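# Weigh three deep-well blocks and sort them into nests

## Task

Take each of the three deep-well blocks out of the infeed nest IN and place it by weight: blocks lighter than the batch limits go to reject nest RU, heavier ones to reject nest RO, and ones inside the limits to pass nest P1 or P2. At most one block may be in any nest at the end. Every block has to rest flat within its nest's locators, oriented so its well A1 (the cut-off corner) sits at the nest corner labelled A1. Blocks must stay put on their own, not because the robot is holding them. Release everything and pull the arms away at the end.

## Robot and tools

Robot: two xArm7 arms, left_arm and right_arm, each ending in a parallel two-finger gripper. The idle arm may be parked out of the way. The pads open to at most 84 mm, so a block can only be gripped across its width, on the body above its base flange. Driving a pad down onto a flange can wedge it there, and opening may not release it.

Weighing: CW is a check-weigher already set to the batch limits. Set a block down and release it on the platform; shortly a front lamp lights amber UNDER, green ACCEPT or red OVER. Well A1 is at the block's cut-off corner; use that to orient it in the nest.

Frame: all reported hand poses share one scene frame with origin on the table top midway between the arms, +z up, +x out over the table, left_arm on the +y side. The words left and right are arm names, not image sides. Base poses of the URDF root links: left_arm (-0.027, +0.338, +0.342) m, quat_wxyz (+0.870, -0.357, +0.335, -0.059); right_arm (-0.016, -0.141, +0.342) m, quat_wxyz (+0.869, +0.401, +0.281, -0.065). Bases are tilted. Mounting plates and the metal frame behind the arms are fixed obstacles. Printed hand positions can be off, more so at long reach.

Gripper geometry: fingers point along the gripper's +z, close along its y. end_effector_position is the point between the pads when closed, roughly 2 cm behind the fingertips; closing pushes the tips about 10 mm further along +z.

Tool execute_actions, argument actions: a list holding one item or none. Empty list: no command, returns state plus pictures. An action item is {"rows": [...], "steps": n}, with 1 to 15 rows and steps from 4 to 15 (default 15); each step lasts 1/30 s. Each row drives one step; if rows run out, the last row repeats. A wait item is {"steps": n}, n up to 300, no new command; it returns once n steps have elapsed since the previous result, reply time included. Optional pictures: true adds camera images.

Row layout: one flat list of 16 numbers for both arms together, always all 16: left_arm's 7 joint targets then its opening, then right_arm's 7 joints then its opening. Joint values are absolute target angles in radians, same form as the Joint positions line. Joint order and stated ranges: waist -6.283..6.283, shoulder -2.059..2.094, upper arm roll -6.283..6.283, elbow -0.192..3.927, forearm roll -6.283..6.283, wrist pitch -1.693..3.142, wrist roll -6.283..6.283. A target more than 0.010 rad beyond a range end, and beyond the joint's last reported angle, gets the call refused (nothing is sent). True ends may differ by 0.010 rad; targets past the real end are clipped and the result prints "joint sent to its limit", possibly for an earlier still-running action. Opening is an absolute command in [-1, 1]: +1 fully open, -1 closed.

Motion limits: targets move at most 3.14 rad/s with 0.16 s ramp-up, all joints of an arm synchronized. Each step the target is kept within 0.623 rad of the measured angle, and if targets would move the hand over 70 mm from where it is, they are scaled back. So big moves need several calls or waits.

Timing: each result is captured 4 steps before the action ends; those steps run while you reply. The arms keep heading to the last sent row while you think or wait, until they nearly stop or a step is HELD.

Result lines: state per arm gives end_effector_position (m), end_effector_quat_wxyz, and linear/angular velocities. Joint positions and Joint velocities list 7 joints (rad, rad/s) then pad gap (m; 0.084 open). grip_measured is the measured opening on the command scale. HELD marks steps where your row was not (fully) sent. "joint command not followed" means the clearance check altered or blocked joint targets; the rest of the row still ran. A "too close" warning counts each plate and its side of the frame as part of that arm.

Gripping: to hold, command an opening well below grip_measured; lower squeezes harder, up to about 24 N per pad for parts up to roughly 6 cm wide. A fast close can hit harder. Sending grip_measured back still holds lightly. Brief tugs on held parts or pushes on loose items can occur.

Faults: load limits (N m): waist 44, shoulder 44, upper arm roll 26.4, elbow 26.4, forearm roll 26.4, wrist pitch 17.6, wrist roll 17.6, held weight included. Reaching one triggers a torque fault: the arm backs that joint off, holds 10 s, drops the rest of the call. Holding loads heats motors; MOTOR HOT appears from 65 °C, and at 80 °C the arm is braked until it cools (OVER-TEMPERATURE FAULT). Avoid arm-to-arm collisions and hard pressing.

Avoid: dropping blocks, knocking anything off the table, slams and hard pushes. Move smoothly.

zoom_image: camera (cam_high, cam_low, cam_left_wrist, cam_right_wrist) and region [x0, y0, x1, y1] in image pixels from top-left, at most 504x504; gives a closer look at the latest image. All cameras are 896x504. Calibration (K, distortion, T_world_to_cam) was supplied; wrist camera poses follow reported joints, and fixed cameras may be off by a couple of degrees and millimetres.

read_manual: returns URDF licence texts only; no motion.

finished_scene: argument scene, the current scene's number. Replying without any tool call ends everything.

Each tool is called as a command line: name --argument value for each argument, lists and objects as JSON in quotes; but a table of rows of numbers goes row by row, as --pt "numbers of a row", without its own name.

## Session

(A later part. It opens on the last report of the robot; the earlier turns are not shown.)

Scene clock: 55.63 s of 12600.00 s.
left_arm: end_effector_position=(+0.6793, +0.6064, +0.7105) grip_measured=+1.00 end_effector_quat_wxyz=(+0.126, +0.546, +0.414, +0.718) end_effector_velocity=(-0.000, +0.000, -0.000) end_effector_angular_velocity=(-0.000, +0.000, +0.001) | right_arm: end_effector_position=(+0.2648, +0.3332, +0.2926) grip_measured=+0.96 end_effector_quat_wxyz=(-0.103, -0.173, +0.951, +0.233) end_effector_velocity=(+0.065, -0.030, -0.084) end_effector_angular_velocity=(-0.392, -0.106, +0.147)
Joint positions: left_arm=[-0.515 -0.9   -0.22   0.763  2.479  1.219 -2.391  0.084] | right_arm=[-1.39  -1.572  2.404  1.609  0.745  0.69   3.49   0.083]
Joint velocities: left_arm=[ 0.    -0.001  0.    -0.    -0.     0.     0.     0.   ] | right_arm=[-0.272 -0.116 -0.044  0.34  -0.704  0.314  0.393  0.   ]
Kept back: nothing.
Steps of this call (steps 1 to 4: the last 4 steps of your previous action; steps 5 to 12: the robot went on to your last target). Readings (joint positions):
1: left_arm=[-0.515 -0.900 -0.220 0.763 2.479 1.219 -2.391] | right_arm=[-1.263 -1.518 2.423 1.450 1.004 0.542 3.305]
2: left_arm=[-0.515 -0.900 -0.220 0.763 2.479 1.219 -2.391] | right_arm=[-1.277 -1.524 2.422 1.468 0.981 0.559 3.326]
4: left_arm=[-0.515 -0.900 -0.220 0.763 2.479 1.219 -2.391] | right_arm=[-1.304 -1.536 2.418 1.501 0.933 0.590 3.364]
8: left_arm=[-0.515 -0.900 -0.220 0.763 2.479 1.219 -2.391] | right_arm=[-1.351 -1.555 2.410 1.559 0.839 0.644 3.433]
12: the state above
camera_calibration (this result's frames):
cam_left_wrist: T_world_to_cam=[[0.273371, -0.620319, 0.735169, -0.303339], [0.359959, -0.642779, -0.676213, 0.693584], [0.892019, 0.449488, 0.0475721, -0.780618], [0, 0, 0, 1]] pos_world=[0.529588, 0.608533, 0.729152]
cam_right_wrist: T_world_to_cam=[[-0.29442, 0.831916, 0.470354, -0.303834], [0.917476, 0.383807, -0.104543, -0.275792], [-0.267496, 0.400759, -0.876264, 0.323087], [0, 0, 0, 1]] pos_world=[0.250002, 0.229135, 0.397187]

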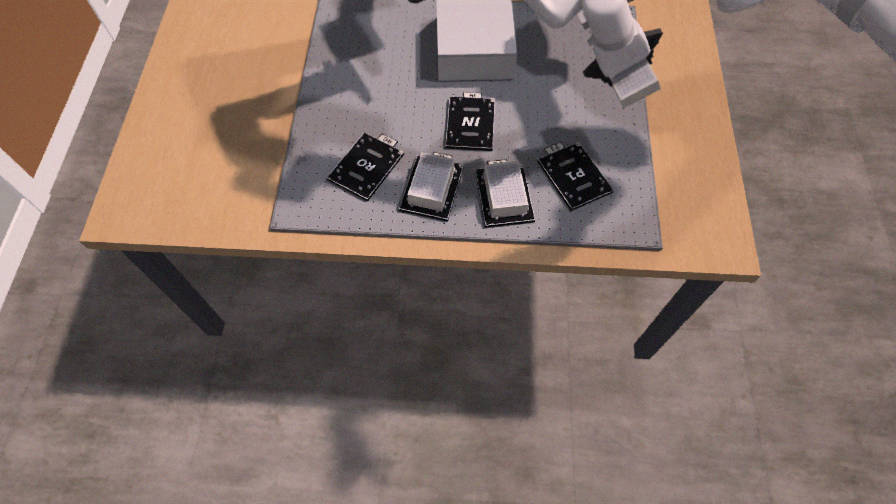

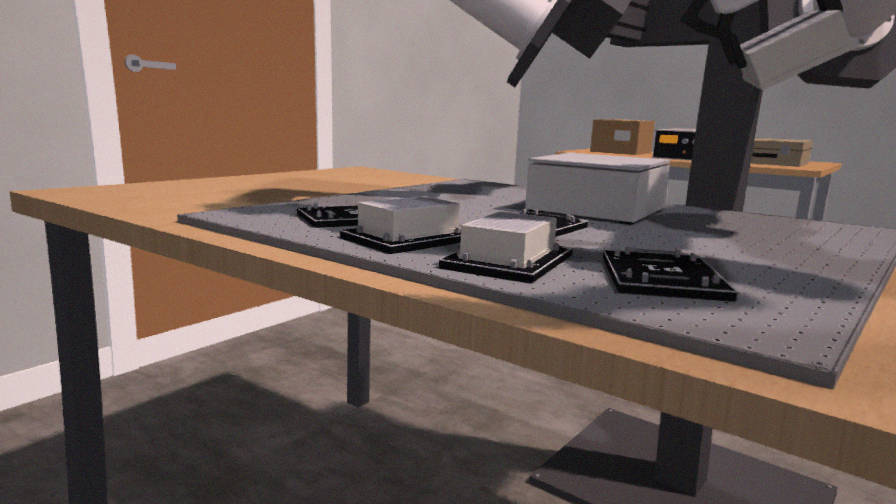

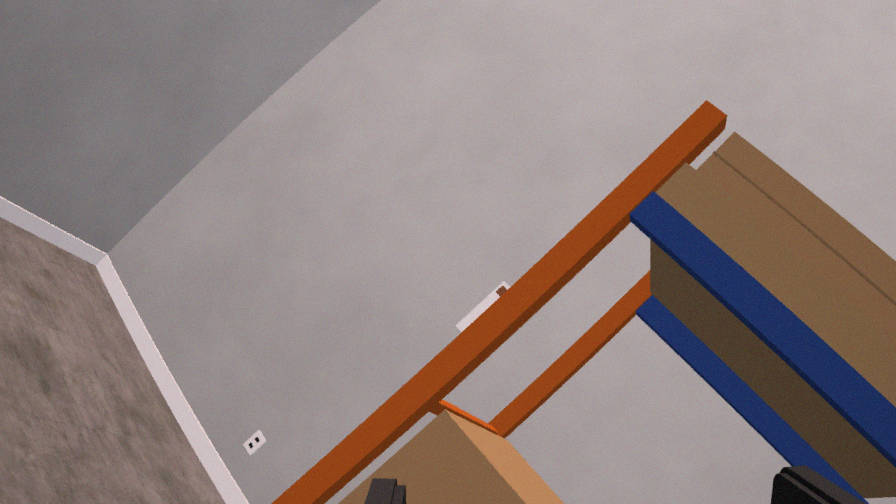

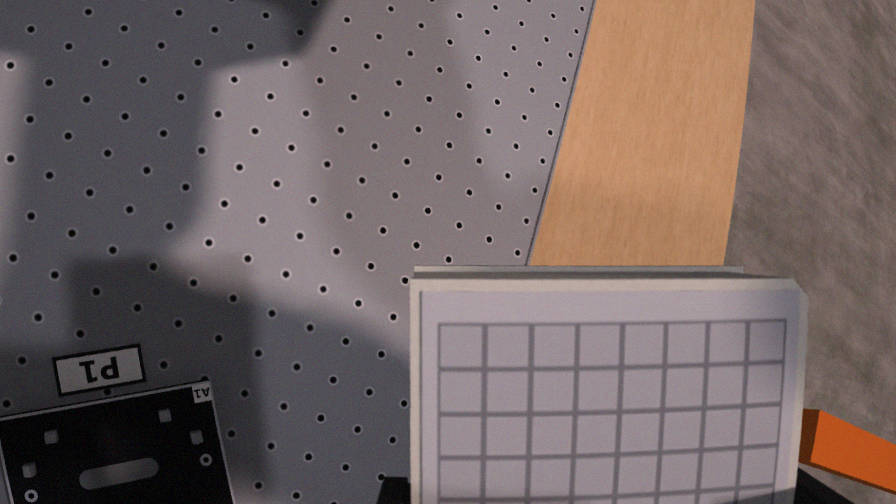

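execute_actions --actions '[{"steps":30}]'

execute_actions --actions '[{"rows":[[-0.515,-0.9,-0.22,0.763,2.479,1.219,-2.391,1,-1.8227,-1.8749,2.3261,2.0141,0,0.7755,3.8,0.2]],"steps":15}]'

execute_actions --actions '[{"steps":20}]' --pictures true

Scene clock: 56.63 s of 12600.00 s.
left_arm: end_effector_position=(+0.6793, +0.6064, +0.7105) grip_measured=+1.00 end_effector_quat_wxyz=(+0.126, +0.546, +0.414, +0.718) end_effector_velocity=(-0.000, +0.002, -0.001) end_effector_angular_velocity=(-0.001, +0.001, +0.003) | right_arm: end_effector_position=(+0.3604, +0.2763, +0.2231) grip_measured=+0.96 end_effector_quat_wxyz=(-0.009, -0.245, +0.969, +0.013) end_effector_velocity=(+0.120, -0.066, -0.051) end_effector_angular_velocity=(-0.347, -0.373, +0.070)
Joint positions: left_arm=[-0.515 -0.9   -0.22   0.763  2.479  1.219 -2.391  0.084] | right_arm=[-1.594 -1.659  2.371  1.862  0.039  0.925  3.785  0.083]
Joint velocities: left_arm=[-0.    -0.002  0.002 -0.    -0.     0.001 -0.     0.   ] | right_arm=[-0.182 -0.076 -0.031  0.22  -0.649  0.201  0.252 -0.   ]
Kept back: nothing.
Steps of this call (steps 1 to 30: the robot went on to your last target). Readings (joint positions):
1: left_arm=[-0.515 -0.900 -0.220 0.763 2.479 1.219 -2.391] | right_arm=[-1.399 -1.576 2.402 1.620 0.722 0.700 3.503]
2: left_arm=[-0.515 -0.900 -0.220 0.763 2.479 1.219 -2.391] | right_arm=[-1.408 -1.580 2.401 1.631 0.698 0.710 3.516]
4: left_arm=[-0.515 -0.900 -0.220 0.763 2.479 1.219 -2.391] | right_arm=[-1.424 -1.587 2.398 1.651 0.651 0.729 3.539]
8: left_arm=[-0.515 -0.900 -0.220 0.763 2.479 1.219 -2.391] | right_arm=[-1.452 -1.599 2.394 1.686 0.557 0.762 3.580]
30: the state above

Scene clock: 57.00 s of 12600.00 s.
left_arm: end_effector_position=(+0.6793, +0.6064, +0.7105) grip_measured=+1.00 end_effector_quat_wxyz=(+0.126, +0.546, +0.414, +0.718) end_effector_velocity=(+0.000, +0.000, +0.000) end_effector_angular_velocity=(-0.000, -0.000, -0.000) | right_arm: end_effector_position=(+0.3611, +0.2646, +0.0762) grip_measured=+0.96 end_effector_quat_wxyz=(-0.009, -0.248, +0.969, -0.009) end_effector_velocity=(-0.017, +0.013, -0.047) end_effector_angular_velocity=(+0.035, -0.005, +0.027)
Joint positions: left_arm=[-0.515 -0.9   -0.22   0.763  2.479  1.219 -2.391  0.084] | right_arm=[-1.826 -1.88   2.329  2.001  0.001  0.781  3.8    0.083]
Joint velocities: left_arm=[ 0.    -0.     0.     0.     0.    -0.001  0.     0.   ] | right_arm=[-0.082 -0.098 -0.002  0.079 -0.009 -0.079  0.003  0.   ]
Steps of this call (steps 1 to 11: the first 11 steps of this action). Readings (joint positions):
1: left_arm=[-0.515 -0.900 -0.220 0.763 2.479 1.219 -2.391] | right_arm=[-1.600 -1.662 2.370 1.869 0.021 0.930 3.791]
2: left_arm=[-0.515 -0.900 -0.220 0.763 2.479 1.219 -2.391] | right_arm=[-1.612 -1.671 2.367 1.882 0.013 0.925 3.794]
4: left_arm=[-0.515 -0.900 -0.220 0.763 2.479 1.219 -2.391] | right_arm=[-1.666 -1.722 2.355 1.931 0.011 0.880 3.795]
8: left_arm=[-0.515 -0.900 -0.220 0.763 2.479 1.219 -2.391] | right_arm=[-1.786 -1.839 2.334 1.983 0.003 0.806 3.799]
11: the state above

Scene clock: 57.67 s of 12600.00 s.
left_arm: end_effector_position=(+0.6793, +0.6064, +0.7105) grip_measured=+1.00 end_effector_quat_wxyz=(+0.126, +0.546, +0.414, +0.718) end_effector_velocity=(-0.000, -0.000, +0.000) end_effector_angular_velocity=(+0.000, -0.001, -0.001) | right_arm: end_effector_position=(+0.3678, +0.2725, +0.0855) grip_measured=+0.96 end_effector_quat_wxyz=(-0.000, -0.247, +0.969, +0.000) end_effector_velocity=(-0.002, -0.003, -0.004) end_effector_angular_velocity=(-0.007, +0.004, +0.000)
Joint positions: left_arm=[-0.515 -0.9   -0.22   0.763  2.479  1.219 -2.391  0.084] | right_arm=[-1.822 -1.875  2.326  2.014  0.     0.775  3.8    0.083]
Joint velocities: left_arm=[-0.     0.    -0.001 -0.    -0.     0.    -0.     0.   ] | right_arm=[-0.003 -0.003  0.001 -0.003 -0.     0.001  0.001  0.   ]
Kept back: nothing.
Steps of this call (steps 1 to 4: the last 4 steps of your previous action; steps 5 to 20: the robot went on to your last target). Readings (joint positions):
1: left_arm=[-0.515 -0.900 -0.220 0.763 2.479 1.219 -2.391] | right_arm=[-1.827 -1.881 2.329 2.004 0.000 0.779 3.800]
2: left_arm=[-0.515 -0.900 -0.220 0.763 2.479 1.219 -2.391] | right_arm=[-1.825 -1.879 2.328 2.009 0.000 0.777 3.800]
4: left_arm=[-0.515 -0.900 -0.220 0.763 2.479 1.219 -2.391] | right_arm=[-1.820 -1.873 2.326 2.017 0.000 0.775 3.800]
8: left_arm=[-0.515 -0.900 -0.220 0.763 2.479 1.219 -2.391] | right_arm=[-1.820 -1.872 2.326 2.017 0.000 0.775 3.800]
20: the state above
camera_calibration (this result's frames):
cam_left_wrist: T_world_to_cam=[[0.273371, -0.620319, 0.735169, -0.303339], [0.359959, -0.642779, -0.676213, 0.693584], [0.892019, 0.449488, 0.047572, -0.780618], [0, 0, 0, 1]] pos_world=[0.529588, 0.608533, 0.729152]
cam_right_wrist: T_world_to_cam=[[-0.487858, 0.872849, -0.0113596, -0.0244191], [0.872861, 0.487937, 0.00557171, -0.389996], [0.0104061, -0.0071972, -0.99992, 0.213018], [0, 0, 0, 1]] pos_world=[0.326282, 0.213141, 0.214897]

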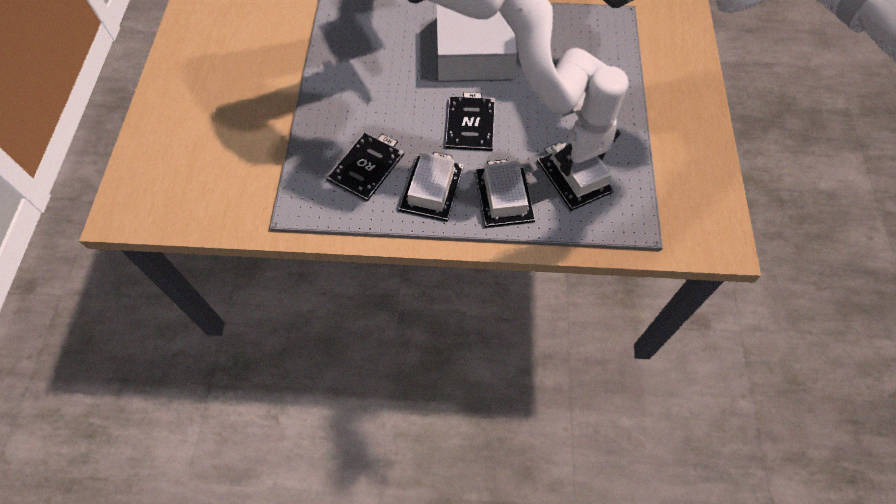

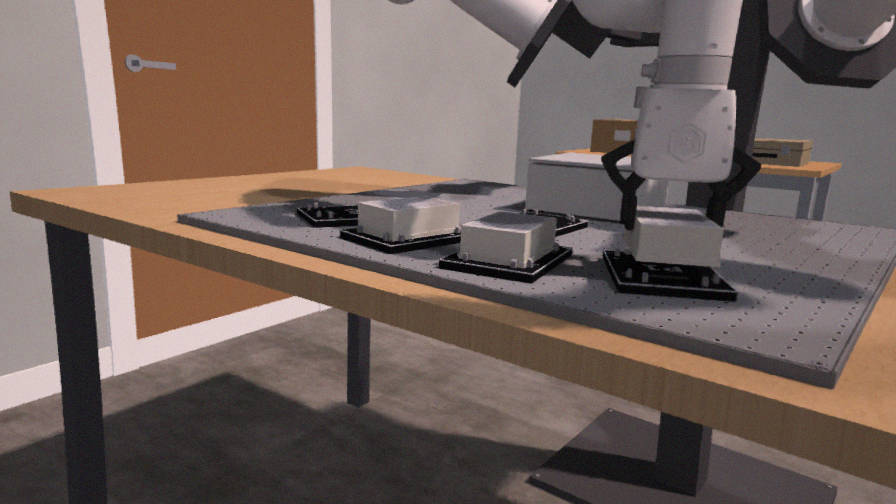

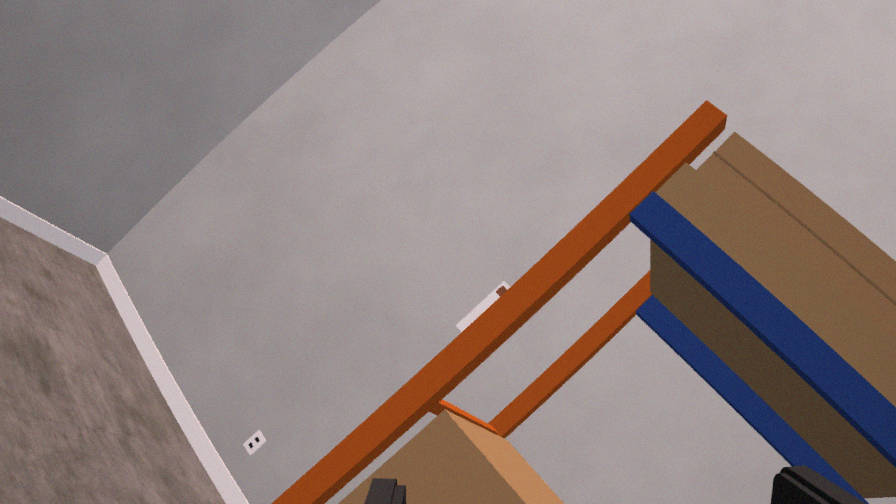

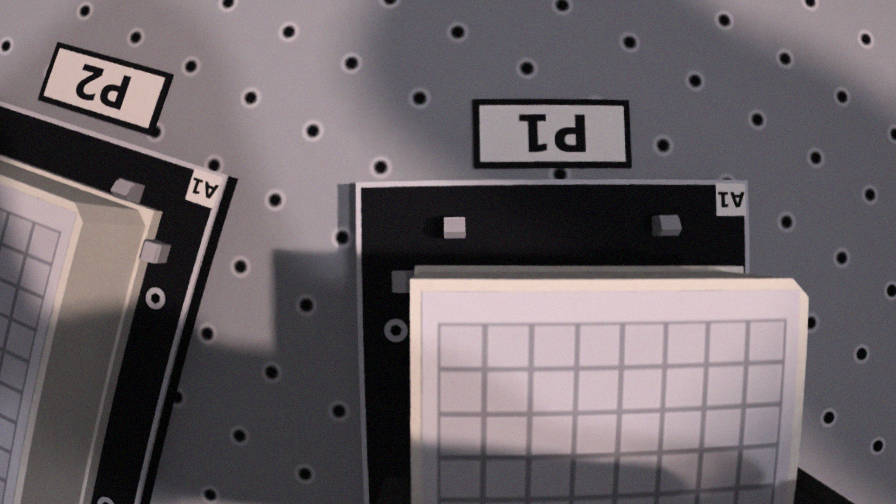

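execute_actions --actions '[{"rows":[[-0.515,-0.9,-0.22,0.763,2.479,1.219,-2.391,1,-1.808,-1.866,2.331,1.985,0,0.762,3.797,0.2],[-0.515,-0.9,-0.22,0.763,2.479,1.219,-2.391,1,-1.808,-1.866,2.331,1.985,0,0.762,3.797,0.2],[-0.515,-0.9,-0.22,0.763,2.479,1.219,-2.391,1,-1.808,-1.866,2.331,1.985,0,0.762,3.797,0.2],[-0.515,-0.9,-0.22,0.763,2.479,1.219,-2.391,1,-1.7997,-1.8604,2.3348,1.9624,0,0.7496,3.7943,0.2]],"steps":15}]'

execute_actions --actions '[{"rows":[[-0.515,-0.9,-0.22,0.763,2.479,1.219,-2.391,1,-1.807,-1.867,2.3324,1.970,0,0.7476,3.7943,0.2],[-0.515,-0.9,-0.22,0.763,2.479,1.219,-2.391,1,-1.807,-1.867,2.3324,1.970,0,0.7476,3.7943,0.2],[-0.515,-0.9,-0.22,0.763,2.479,1.219,-2.391,1,-1.807,-1.867,2.3324,1.970,0,0.7476,3.7943,0.2],[-0.515,-0.9,-0.22,0.763,2.479,1.219,-2.391,1,-1.8149,-1.874,2.33,1.9782,0,0.7456,3.7943,0.2]],"steps":15}]'

execute_actions --actions '[{"steps":8}]' --pictures true

Scene clock: 59.13 s of 12600.00 s.
left_arm: end_effector_position=(+0.6793, +0.6064, +0.7105) grip_measured=+1.00 end_effector_quat_wxyz=(+0.126, +0.546, +0.414, +0.718) end_effector_velocity=(-0.000, +0.000, +0.000) end_effector_angular_velocity=(-0.000, -0.001, +0.000) | right_arm: end_effector_position=(+0.3618, +0.2679, +0.0851) grip_measured=+0.96 end_effector_quat_wxyz=(-0.001, -0.252, +0.968, +0.000) end_effector_velocity=(+0.003, -0.000, +0.001) end_effector_angular_velocity=(+0.004, -0.003, -0.003)
Joint positions: left_arm=[-0.515 -0.9   -0.22   0.763  2.479  1.219 -2.391  0.084] | right_arm=[-1.8   -1.861  2.335  1.962 -0.     0.75   3.794  0.083]
Joint velocities: left_arm=[-0.     0.    -0.001  0.    -0.     0.    -0.     0.   ] | right_arm=[-0.001  0.002 -0.003 -0.001  0.001 -0.004 -0.002 -0.   ]
Steps of this call (steps 1 to 15: the robot went on to your last target; steps 16 to 33: nothing new was sent; steps 34 to 44: the first 11 steps of this action). Readings (joint positions):
34: left_arm=[-0.515 -0.900 -0.220 0.763 2.479 1.219 -2.391] | right_arm=[-1.822 -1.875 2.326 2.013 0.000 0.775 3.800]
35: left_arm=[-0.515 -0.900 -0.220 0.763 2.479 1.219 -2.391] | right_arm=[-1.819 -1.872 2.327 2.006 -0.000 0.771 3.799]
37: left_arm=[-0.515 -0.900 -0.220 0.763 2.479 1.219 -2.391] | right_arm=[-1.810 -1.867 2.330 1.989 -0.000 0.764 3.797]
41: left_arm=[-0.515 -0.900 -0.220 0.763 2.479 1.219 -2.391] | right_arm=[-1.800 -1.861 2.335 1.964 0.000 0.751 3.795]
44: the state above

Scene clock: 59.63 s of 12600.00 s.
left_arm: end_effector_position=(+0.6793, +0.6064, +0.7105) grip_measured=+1.00 end_effector_quat_wxyz=(+0.126, +0.546, +0.414, +0.718) end_effector_velocity=(+0.000, -0.001, +0.000) end_effector_angular_velocity=(+0.000, -0.000, -0.004) | right_arm: end_effector_position=(+0.3620, +0.2677, +0.0778) grip_measured=+0.96 end_effector_quat_wxyz=(-0.001, -0.252, +0.968, -0.000) end_effector_velocity=(+0.007, +0.010, +0.013) end_effector_angular_velocity=(+0.025, -0.015, -0.001)
Joint positions: left_arm=[-0.515 -0.9   -0.22   0.763  2.479  1.219 -2.391  0.084] | right_arm=[-1.815 -1.874  2.33   1.978 -0.     0.746  3.794  0.083]
Joint velocities: left_arm=[-0.     0.001 -0.001  0.001  0.    -0.003  0.     0.   ] | right_arm=[ 0.008  0.008 -0.001  0.014 -0.001 -0.003  0.     0.   ]
Steps of this call (steps 1 to 4: the last 4 steps of your previous action; steps 5 to 15: the first 11 steps of this action). Readings (joint positions):
5: left_arm=[-0.515 -0.900 -0.220 0.763 2.479 1.219 -2.391] | right_arm=[-1.800 -1.861 2.335 1.963 -0.000 0.749 3.794]
6: left_arm=[-0.515 -0.900 -0.220 0.763 2.479 1.219 -2.391] | right_arm=[-1.802 -1.862 2.334 1.966 0.000 0.749 3.794]
8: left_arm=[-0.515 -0.900 -0.220 0.763 2.479 1.219 -2.391] | right_arm=[-1.806 -1.866 2.333 1.970 0.000 0.748 3.794]
12: left_arm=[-0.515 -0.900 -0.220 0.763 2.479 1.219 -2.391] | right_arm=[-1.815 -1.874 2.330 1.977 -0.000 0.746 3.794]
15: the state above

Scene clock: 59.90 s of 12600.00 s.
left_arm: end_effector_position=(+0.6793, +0.6064, +0.7105) grip_measured=+1.00 end_effector_quat_wxyz=(+0.126, +0.546, +0.414, +0.718) end_effector_velocity=(+0.000, -0.000, -0.001) end_effector_angular_velocity=(-0.000, +0.001, -0.000) | right_arm: end_effector_position=(+0.3623, +0.2680, +0.0783) grip_measured=+0.96 end_effector_quat_wxyz=(-0.000, -0.252, +0.968, +0.000) end_effector_velocity=(-0.001, -0.001, -0.002) end_effector_angular_velocity=(-0.004, +0.003, -0.001)
Joint positions: left_arm=[-0.515 -0.9   -0.22   0.763  2.479  1.219 -2.391  0.084] | right_arm=[-1.815 -1.874  2.33   1.978  0.     0.746  3.794  0.083]
Joint velocities: left_arm=[ 0.     0.     0.001 -0.    -0.    -0.     0.     0.   ] | right_arm=[-0.001 -0.002  0.    -0.002  0.001  0.     0.001 -0.   ]
Kept back: nothing.
Steps of this call (steps 1 to 4: the last 4 steps of your previous action; steps 5 to 8: the robot went on to your last target). Readings (joint positions):
1: left_arm=[-0.515 -0.900 -0.220 0.763 2.479 1.219 -2.391] | right_arm=[-1.815 -1.874 2.330 1.978 0.000 0.746 3.794]
2: left_arm=[-0.515 -0.900 -0.220 0.763 2.479 1.219 -2.391] | right_arm=[-1.815 -1.874 2.330 1.978 0.000 0.746 3.794]
4: left_arm=[-0.515 -0.900 -0.220 0.763 2.479 1.219 -2.391] | right_arm=[-1.815 -1.874 2.330 1.979 0.000 0.746 3.794]
8: the state above
camera_calibration (this result's frames):
cam_left_wrist: T_world_to_cam=[[0.273371, -0.620319, 0.735169, -0.303339], [0.359959, -0.642779, -0.676213, 0.693584], [0.892019, 0.449488, 0.0475721, -0.780618], [0, 0, 0, 1]] pos_world=[0.529588, 0.608533, 0.729152]
cam_right_wrist: T_world_to_cam=[[-0.496998, 0.867675, -0.0115785, -0.018539], [0.867692, 0.497076, 0.00511373, -0.383526], [0.0101925, -0.00750508, -0.99992, 0.205988], [0, 0, 0, 1]] pos_world=[0.321469, 0.208273, 0.207718]

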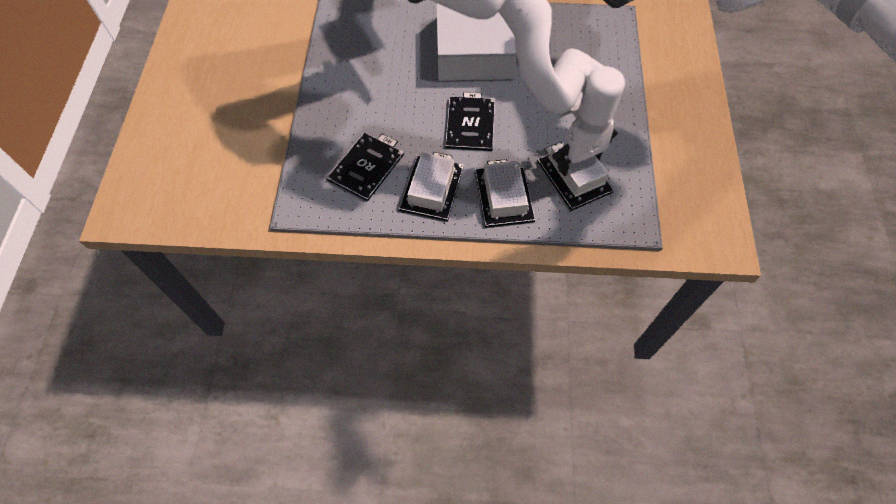

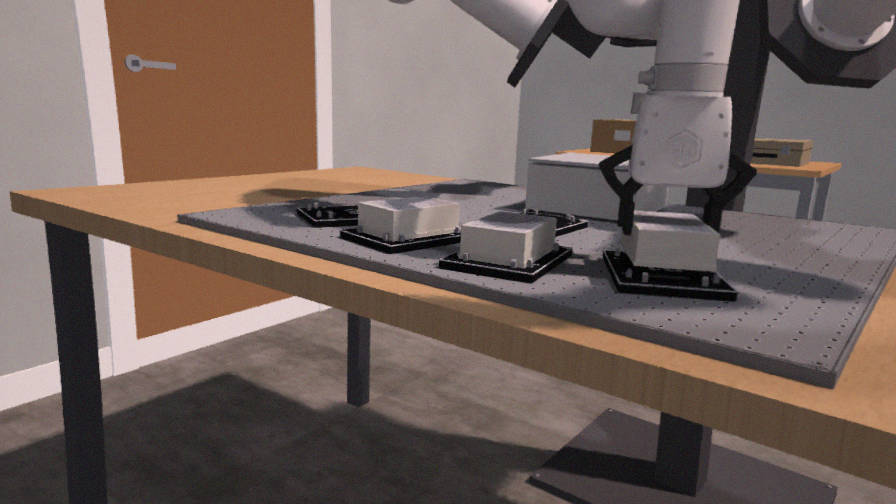

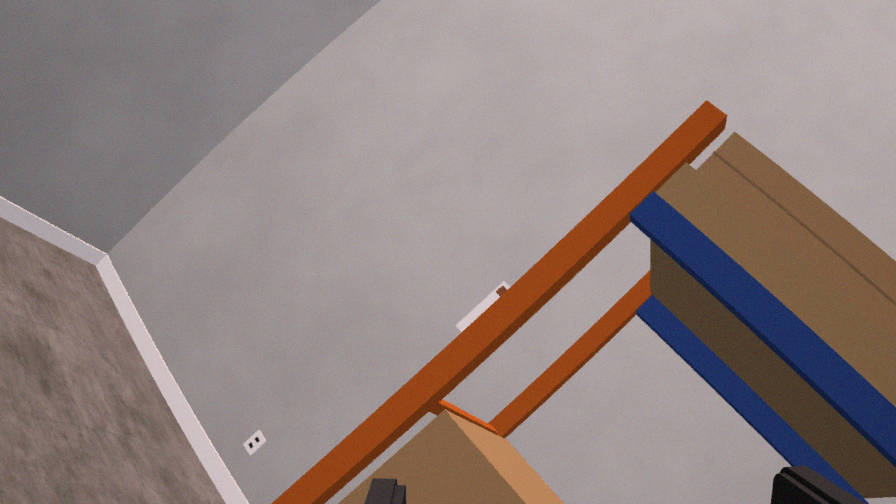

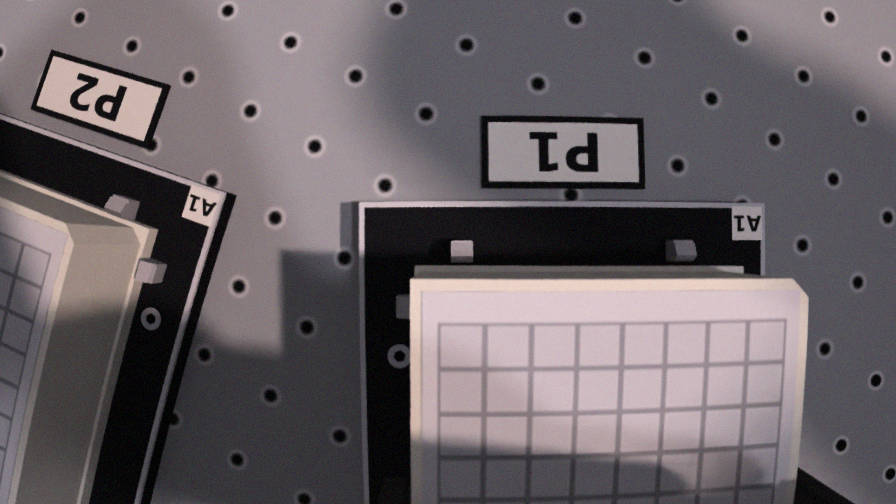

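Matches the target. Descend.

execute_actions --actions '[{"rows":[[-0.515,-0.9,-0.22,0.763,2.479,1.219,-2.391,1,-1.824,-1.8823,2.3271,1.9878,0,0.7432,3.7943,0.2],[-0.515,-0.9,-0.22,0.763,2.479,1.219,-2.391,1,-1.824,-1.8823,2.3271,1.9878,0,0.7432,3.7943,0.2],[-0.515,-0.9,-0.22,0.763,2.479,1.219,-2.391,1,-1.824,-1.8823,2.3271,1.9878,0,0.7432,3.7943,0.2],[-0.515,-0.9,-0.22,0.763,2.479,1.219,-2.391,1,-1.8334,-1.8905,2.3242,1.9974,0,0.7407,3.7943,0.2],[-0.515,-0.9,-0.22,0.763,2.479,1.219,-2.391,1,-1.8334,-1.8905,2.3242,1.9974,0,0.7407,3.7943,0.2],[-0.515,-0.9,-0.22,0.763,2.479,1.219,-2.391,1,-1.8334,-1.8905,2.3242,1.9974,0,0.7407,3.7943,0.2],[-0.515,-0.9,-0.22,0.763,2.479,1.219,-2.391,1,-1.8427,-1.8988,2.3213,2.007,0,0.7383,3.7943,0.2],[-0.515,-0.9,-0.22,0.763,2.479,1.219,-2.391,1,-1.8427,-1.8988,2.3213,2.007,0,0.7383,3.7943,0.2],[-0.515,-0.9,-0.22,0.763,2.479,1.219,-2.391,1,-1.8427,-1.8988,2.3213,2.007,0,0.7383,3.7943,0.2],[-0.515,-0.9,-0.22,0.763,2.479,1.219,-2.391,1,-1.852,-1.9071,2.3184,2.0167,0,0.7358,3.7943,0.2]],"steps":15}]'

execute_actions --actions '[{"steps":12}]' --pictures true

Scene clock: 60.63 s of 12600.00 s.
left_arm: end_effector_position=(+0.6793, +0.6064, +0.7105) grip_measured=+1.00 end_effector_quat_wxyz=(+0.126, +0.546, +0.414, +0.718) end_effector_velocity=(-0.001, +0.000, +0.000) end_effector_angular_velocity=(+0.000, -0.001, +0.001) | right_arm: end_effector_position=(+0.3620, +0.2683, +0.0644) grip_measured=+0.96 end_effector_quat_wxyz=(-0.000, -0.252, +0.968, +0.000) end_effector_velocity=(+0.009, +0.001, -0.043) end_effector_angular_velocity=(+0.005, -0.011, -0.005)
Joint positions: left_arm=[-0.515 -0.9   -0.22   0.763  2.479  1.219 -2.391  0.084] | right_arm=[-1.845 -1.901  2.321  2.01  -0.     0.738  3.794  0.083]
Joint velocities: left_arm=[-0.    -0.002 -0.    -0.001 -0.     0.    -0.     0.   ] | right_arm=[-0.109 -0.09  -0.045  0.124  0.    -0.021 -0.002  0.   ]
Steps of this call (steps 1 to 11: the robot went on to your last target; steps 12 to 22: the first 11 steps of this action). Readings (joint positions):
12: left_arm=[-0.515 -0.900 -0.220 0.763 2.479 1.219 -2.391] | right_arm=[-1.815 -1.874 2.330 1.979 0.000 0.745 3.794]
13: left_arm=[-0.515 -0.900 -0.220 0.763 2.479 1.219 -2.391] | right_arm=[-1.818 -1.877 2.329 1.982 0.000 0.745 3.794]
15: left_arm=[-0.515 -0.900 -0.220 0.763 2.479 1.219 -2.391] | right_arm=[-1.823 -1.881 2.327 1.987 0.000 0.743 3.794]
19: left_arm=[-0.515 -0.900 -0.220 0.763 2.479 1.219 -2.391] | right_arm=[-1.836 -1.893 2.324 2.000 0.000 0.740 3.794]
22: the state above

Scene clock: 61.03 s of 12600.00 s.
left_arm: end_effector_position=(+0.6793, +0.6064, +0.7105) grip_measured=+1.00 end_effector_quat_wxyz=(+0.126, +0.546, +0.414, +0.718) end_effector_velocity=(-0.000, -0.000, +0.000) end_effector_angular_velocity=(+0.000, -0.000, -0.000) | right_arm: end_effector_position=(+0.3622, +0.2682, +0.0617) grip_measured=+0.96 end_effector_quat_wxyz=(-0.000, -0.252, +0.968, +0.000) end_effector_velocity=(-0.000, +0.000, -0.000) end_effector_angular_velocity=(-0.000, +0.001, +0.000)
Joint positions: left_arm=[-0.515 -0.9   -0.22   0.763  2.479  1.219 -2.391  0.084] | right_arm=[-1.851 -1.907  2.319  2.017  0.     0.737  3.794  0.083]
Joint velocities: left_arm=[ 0.     0.    -0.001 -0.     0.    -0.    -0.     0.   ] | right_arm=[-0.001 -0.001  0.     0.001  0.001  0.001 -0.001 -0.   ]
Kept back: nothing.
Steps of this call (steps 1 to 4: the last 4 steps of your previous action; steps 5 to 12: the robot went on to your last target). Readings (joint positions):
1: left_arm=[-0.515 -0.900 -0.220 0.763 2.479 1.219 -2.391] | right_arm=[-1.848 -1.904 2.320 2.013 0.000 0.737 3.794]
2: left_arm=[-0.515 -0.900 -0.220 0.763 2.479 1.219 -2.391] | right_arm=[-1.850 -1.906 2.319 2.015 0.000 0.736 3.794]
4: left_arm=[-0.515 -0.900 -0.220 0.763 2.479 1.219 -2.391] | right_arm=[-1.851 -1.906 2.319 2.016 0.000 0.737 3.794]
8: left_arm=[-0.515 -0.900 -0.220 0.763 2.479 1.219 -2.391] | right_arm=[-1.851 -1.906 2.319 2.016 0.000 0.737 3.794]
12: the state above
camera_calibration (this result's frames):
cam_left_wrist: T_world_to_cam=[[0.273371, -0.620319, 0.735169, -0.303339], [0.359959, -0.64278, -0.676213, 0.693584], [0.892019, 0.449488, 0.047572, -0.780618], [0, 0, 0, 1]] pos_world=[0.529588, 0.608533, 0.729152]
cam_right_wrist: T_world_to_cam=[[-0.496984, 0.867685, -0.0113905, -0.0189677], [0.867703, 0.497059, 0.00497086, -0.383416], [0.0099749, -0.00741315, -0.999923, 0.189418], [0, 0, 0, 1]] pos_world=[0.321375, 0.208442, 0.191093]

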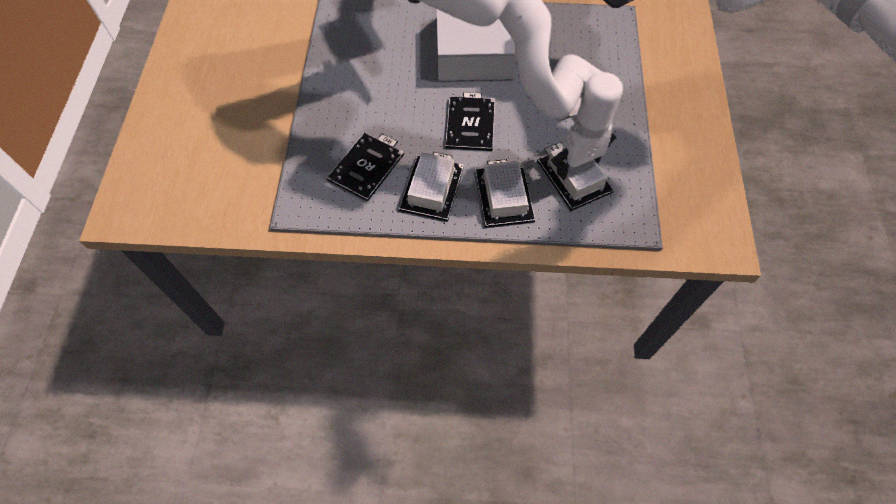

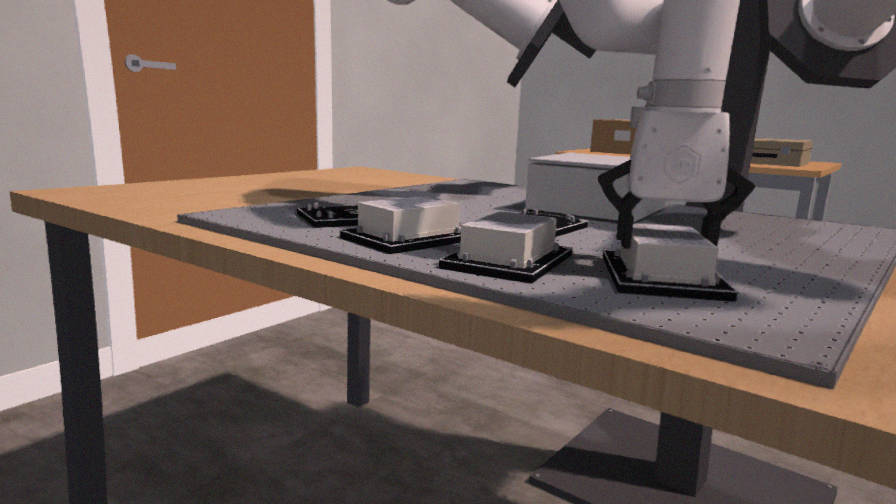

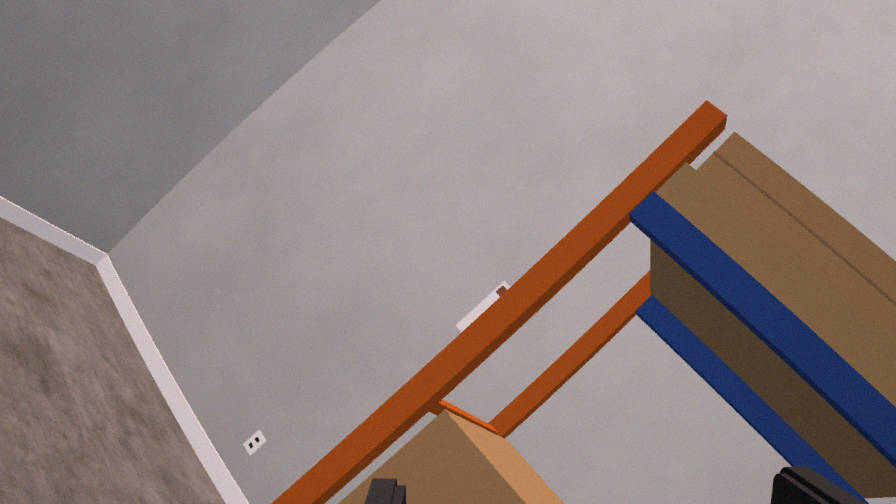

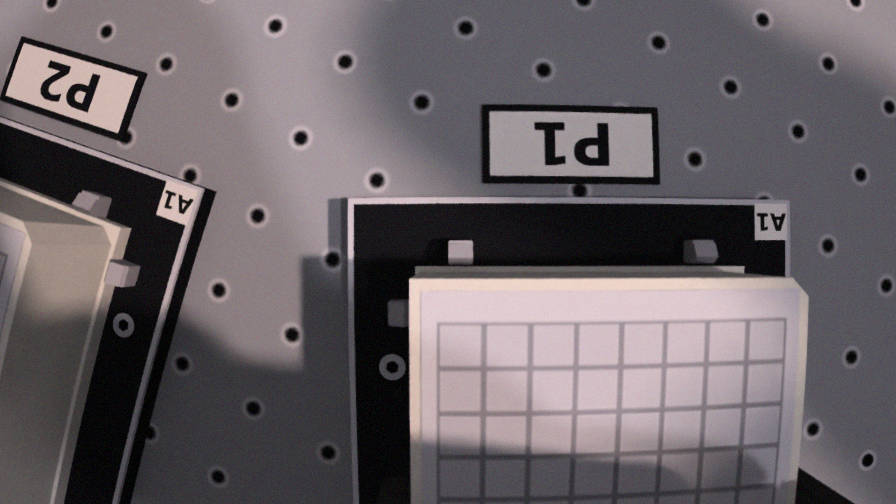

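execute_actions --actions '[{"rows":[[-0.515,-0.9,-0.22,0.763,2.479,1.219,-2.391,1,-1.852,-1.9071,2.3184,2.0167,0,0.7358,3.7943,1]],"steps":10}]'

execute_actions --actions '[{"rows":[[-0.515,-0.9,-0.22,0.763,2.479,1.219,-2.391,1,-1.8334,-1.8905,2.3242,1.9974,0,0.7407,3.7943,1],[-0.515,-0.9,-0.22,0.763,2.479,1.219,-2.391,1,-1.8334,-1.8905,2.3242,1.9974,0,0.7407,3.7943,1],[-0.515,-0.9,-0.22,0.763,2.479,1.219,-2.391,1,-1.8334,-1.8905,2.3242,1.9974,0,0.7407,3.7943,1],[-0.515,-0.9,-0.22,0.763,2.479,1.219,-2.391,1,-1.8149,-1.874,2.33,1.9782,0,0.7456,3.7943,1],[-0.515,-0.9,-0.22,0.763,2.479,1.219,-2.391,1,-1.8149,-1.874,2.33,1.9782,0,0.7456,3.7943,1],[-0.515,-0.9,-0.22,0.763,2.479,1.219,-2.391,1,-1.8149,-1.874,2.33,1.9782,0,0.7456,3.7943,1],[-0.515,-0.9,-0.22,0.763,2.479,1.219,-2.391,1,-1.7997,-1.8604,2.3348,1.9624,0,0.7496,3.7943,1],[-0.515,-0.9,-0.22,0.763,2.479,1.219,-2.391,1,-1.7997,-1.8604,2.3348,1.9624,0,0.7496,3.7943,1],[-0.515,-0.9,-0.22,0.763,2.479,1.219,-2.391,1,-1.7997,-1.8604,2.3348,1.9624,0,0.7496,3.7943,1],[-0.515,-0.9,-0.22,0.763,2.479,1.219,-2.391,1,-1.779,-1.841,2.341,1.943,0,0.757,3.7943,1]],"steps":15}]'

execute_actions --actions '[{"rows":[[-0.515,-0.9,-0.22,0.763,2.479,1.219,-2.391,1,-1.6044,-1.6632,2.3696,1.875,0,0.9371,3.8,1]],"steps":15}]' --pictures true

zoom_image --camera "cam_low" --region '[320,170,780,330]'

Scene clock: 61.73 s of 12600.00 s.
left_arm: end_effector_position=(+0.6793, +0.6064, +0.7105) grip_measured=+1.00 end_effector_quat_wxyz=(+0.126, +0.546, +0.414, +0.718) end_effector_velocity=(+0.000, +0.002, -0.001) end_effector_angular_velocity=(-0.001, +0.002, +0.003) | right_arm: end_effector_position=(+0.3627, +0.2676, +0.0601) grip_measured=+1.00 end_effector_quat_wxyz=(+0.000, -0.251, +0.968, +0.000) end_effector_velocity=(-0.003, -0.003, -0.006) end_effector_angular_velocity=(-0.008, +0.008, +0.001)
Joint positions: left_arm=[-0.515 -0.9   -0.22   0.763  2.479  1.219 -2.391  0.084] | right_arm=[-1.854 -1.908  2.317  2.017 -0.     0.733  3.794  0.084]
Joint velocities: left_arm=[-0.    -0.001  0.003  0.     0.    -0.     0.     0.   ] | right_arm=[-0.006 -0.004  0.002 -0.003  0.     0.    -0.001  0.003]
Steps of this call (steps 1 to 15: the robot went on to your last target; steps 16 to 21: the first 6 steps of this action). Readings (joint positions):
16: left_arm=[-0.515 -0.900 -0.220 0.763 2.479 1.219 -2.391] | right_arm=[-1.852 -1.907 2.318 2.017 -0.000 0.736 3.794]
17: left_arm=[-0.515 -0.900 -0.220 0.763 2.479 1.219 -2.391] | right_arm=[-1.852 -1.907 2.318 2.017 -0.000 0.736 3.794]
19: left_arm=[-0.515 -0.900 -0.220 0.763 2.479 1.219 -2.391] | right_arm=[-1.853 -1.908 2.318 2.017 -0.000 0.734 3.794]
21: the state above

Scene clock: 62.23 s of 12600.00 s.
left_arm: end_effector_position=(+0.6793, +0.6064, +0.7105) grip_measured=+1.00 end_effector_quat_wxyz=(+0.126, +0.546, +0.414, +0.718) end_effector_velocity=(-0.000, -0.000, -0.000) end_effector_angular_velocity=(+0.000, +0.000, -0.000) | right_arm: end_effector_position=(+0.3622, +0.2680, +0.0881) grip_measured=+1.00 end_effector_quat_wxyz=(-0.000, -0.252, +0.968, +0.000) end_effector_velocity=(-0.024, -0.030, +0.079) end_effector_angular_velocity=(-0.075, +0.048, +0.008)
Joint positions: left_arm=[-0.515 -0.9   -0.22   0.763  2.479  1.219 -2.391  0.084] | right_arm=[-1.794 -1.855  2.336  1.957 -0.     0.752  3.794  0.084]
Joint velocities: left_arm=[ 0.    -0.001 -0.    -0.001 -0.     0.    -0.     0.   ] | right_arm=[ 0.215  0.198  0.077 -0.279 -0.002  0.095 -0.001 -0.   ]
Steps of this call (steps 1 to 4: the last 4 steps of your previous action; steps 5 to 15: the first 11 steps of this action). Readings (joint positions):
5: left_arm=[-0.515 -0.900 -0.220 0.763 2.479 1.219 -2.391] | right_arm=[-1.852 -1.907 2.318 2.016 -0.000 0.735 3.794]
6: left_arm=[-0.515 -0.900 -0.220 0.763 2.479 1.219 -2.391] | right_arm=[-1.848 -1.903 2.320 2.009 -0.000 0.737 3.794]
8: left_arm=[-0.515 -0.900 -0.220 0.763 2.479 1.219 -2.391] | right_arm=[-1.837 -1.894 2.324 1.999 -0.000 0.740 3.794]
12: left_arm=[-0.515 -0.900 -0.220 0.763 2.479 1.219 -2.391] | right_arm=[-1.811 -1.870 2.331 1.975 -0.000 0.746 3.794]
15: the state above

Scene clock: 62.73 s of 12600.00 s.
left_arm: end_effector_position=(+0.6793, +0.6064, +0.7105) grip_measured=+1.00 end_effector_quat_wxyz=(+0.126, +0.546, +0.414, +0.718) end_effector_velocity=(-0.000, +0.000, +0.001) end_effector_angular_velocity=(-0.000, -0.002, +0.001) | right_arm: end_effector_position=(+0.3710, +0.2786, +0.2301) grip_measured=+1.00 end_effector_quat_wxyz=(+0.007, -0.246, +0.969, +0.009) end_effector_velocity=(-0.045, -0.064, -0.082) end_effector_angular_velocity=(-0.212, +0.109, +0.017)
Joint positions: left_arm=[-0.515 -0.9   -0.22   0.763  2.479  1.219 -2.391  0.084] | right_arm=[-1.599 -1.657  2.369  1.885  0.     0.933  3.8    0.084]
Joint velocities: left_arm=[ 0.     0.    -0.001  0.001 -0.     0.001 -0.     0.   ] | right_arm=[-0.022 -0.031  0.02  -0.125  0.     0.076  0.001 -0.   ]
Steps of this call (steps 1 to 4: the last 4 steps of your previous action; steps 5 to 15: the first 11 steps of this action). Readings (joint positions):
5: left_arm=[-0.515 -0.900 -0.220 0.763 2.479 1.219 -2.391] | right_arm=[-1.778 -1.839 2.341 1.944 0.000 0.758 3.794]
6: left_arm=[-0.515 -0.900 -0.220 0.763 2.479 1.219 -2.391] | right_arm=[-1.771 -1.833 2.343 1.937 -0.000 0.769 3.795]
8: left_arm=[-0.515 -0.900 -0.220 0.763 2.479 1.219 -2.391] | right_arm=[-1.724 -1.786 2.353 1.906 -0.000 0.826 3.796]
12: left_arm=[-0.515 -0.900 -0.220 0.763 2.479 1.219 -2.391] | right_arm=[-1.621 -1.679 2.365 1.891 0.000 0.913 3.799]
15: the state above
camera_calibration (this result's frames):
cam_left_wrist: T_world_to_cam=[[0.273371, -0.620319, 0.735169, -0.303339], [0.359959, -0.642779, -0.676213, 0.693584], [0.892019, 0.449488, 0.047572, -0.780618], [0, 0, 0, 1]] pos_world=[0.529588, 0.608533, 0.729152]
cam_right_wrist: T_world_to_cam=[[-0.487521, 0.87311, 0.00148521, -0.0296878], [0.872887, 0.487357, 0.0234943, -0.400535], [0.0197893, 0.0127504, -0.999723, 0.348468], [0, 0, 0, 1]] pos_world=[0.328253, 0.216681, 0.357826]

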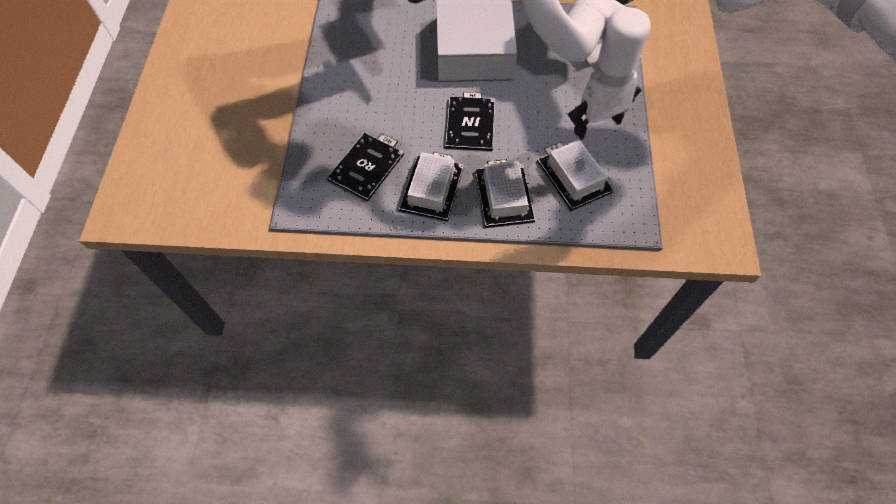

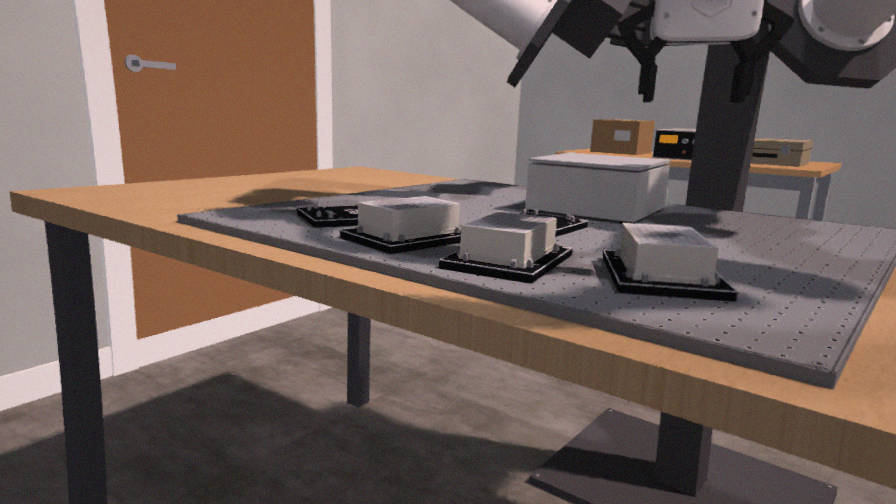

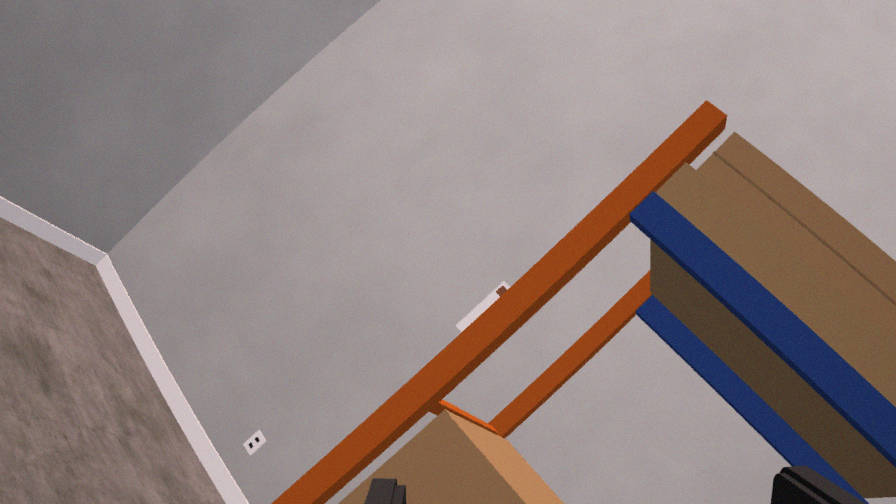

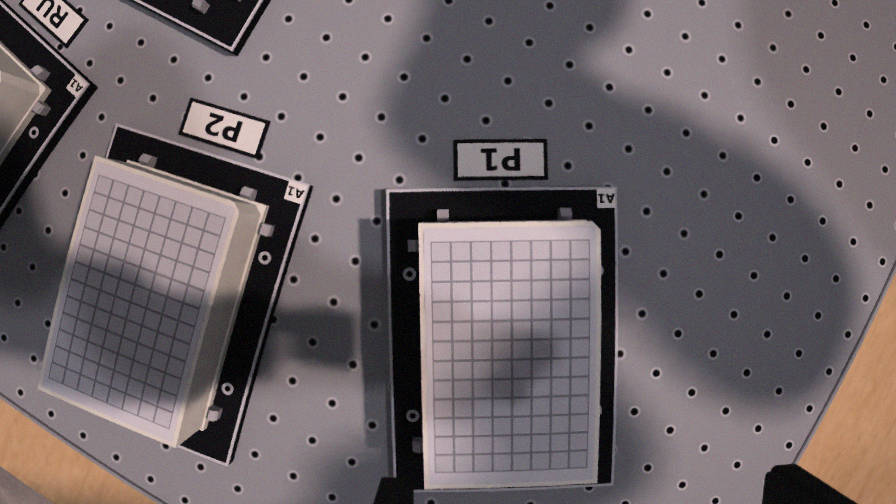

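Region (320, 170, 780, 330) of cam_low's 896x504 image, scaled by 1.096, with more detail than that image has; it fills the top 175 rows of this view, and the rest is white.

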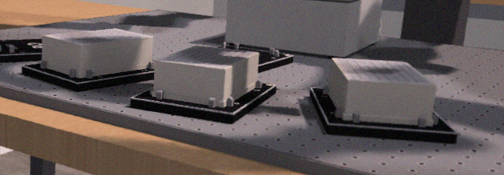

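finished_scene --scene 2

The scene is finished: the task was done.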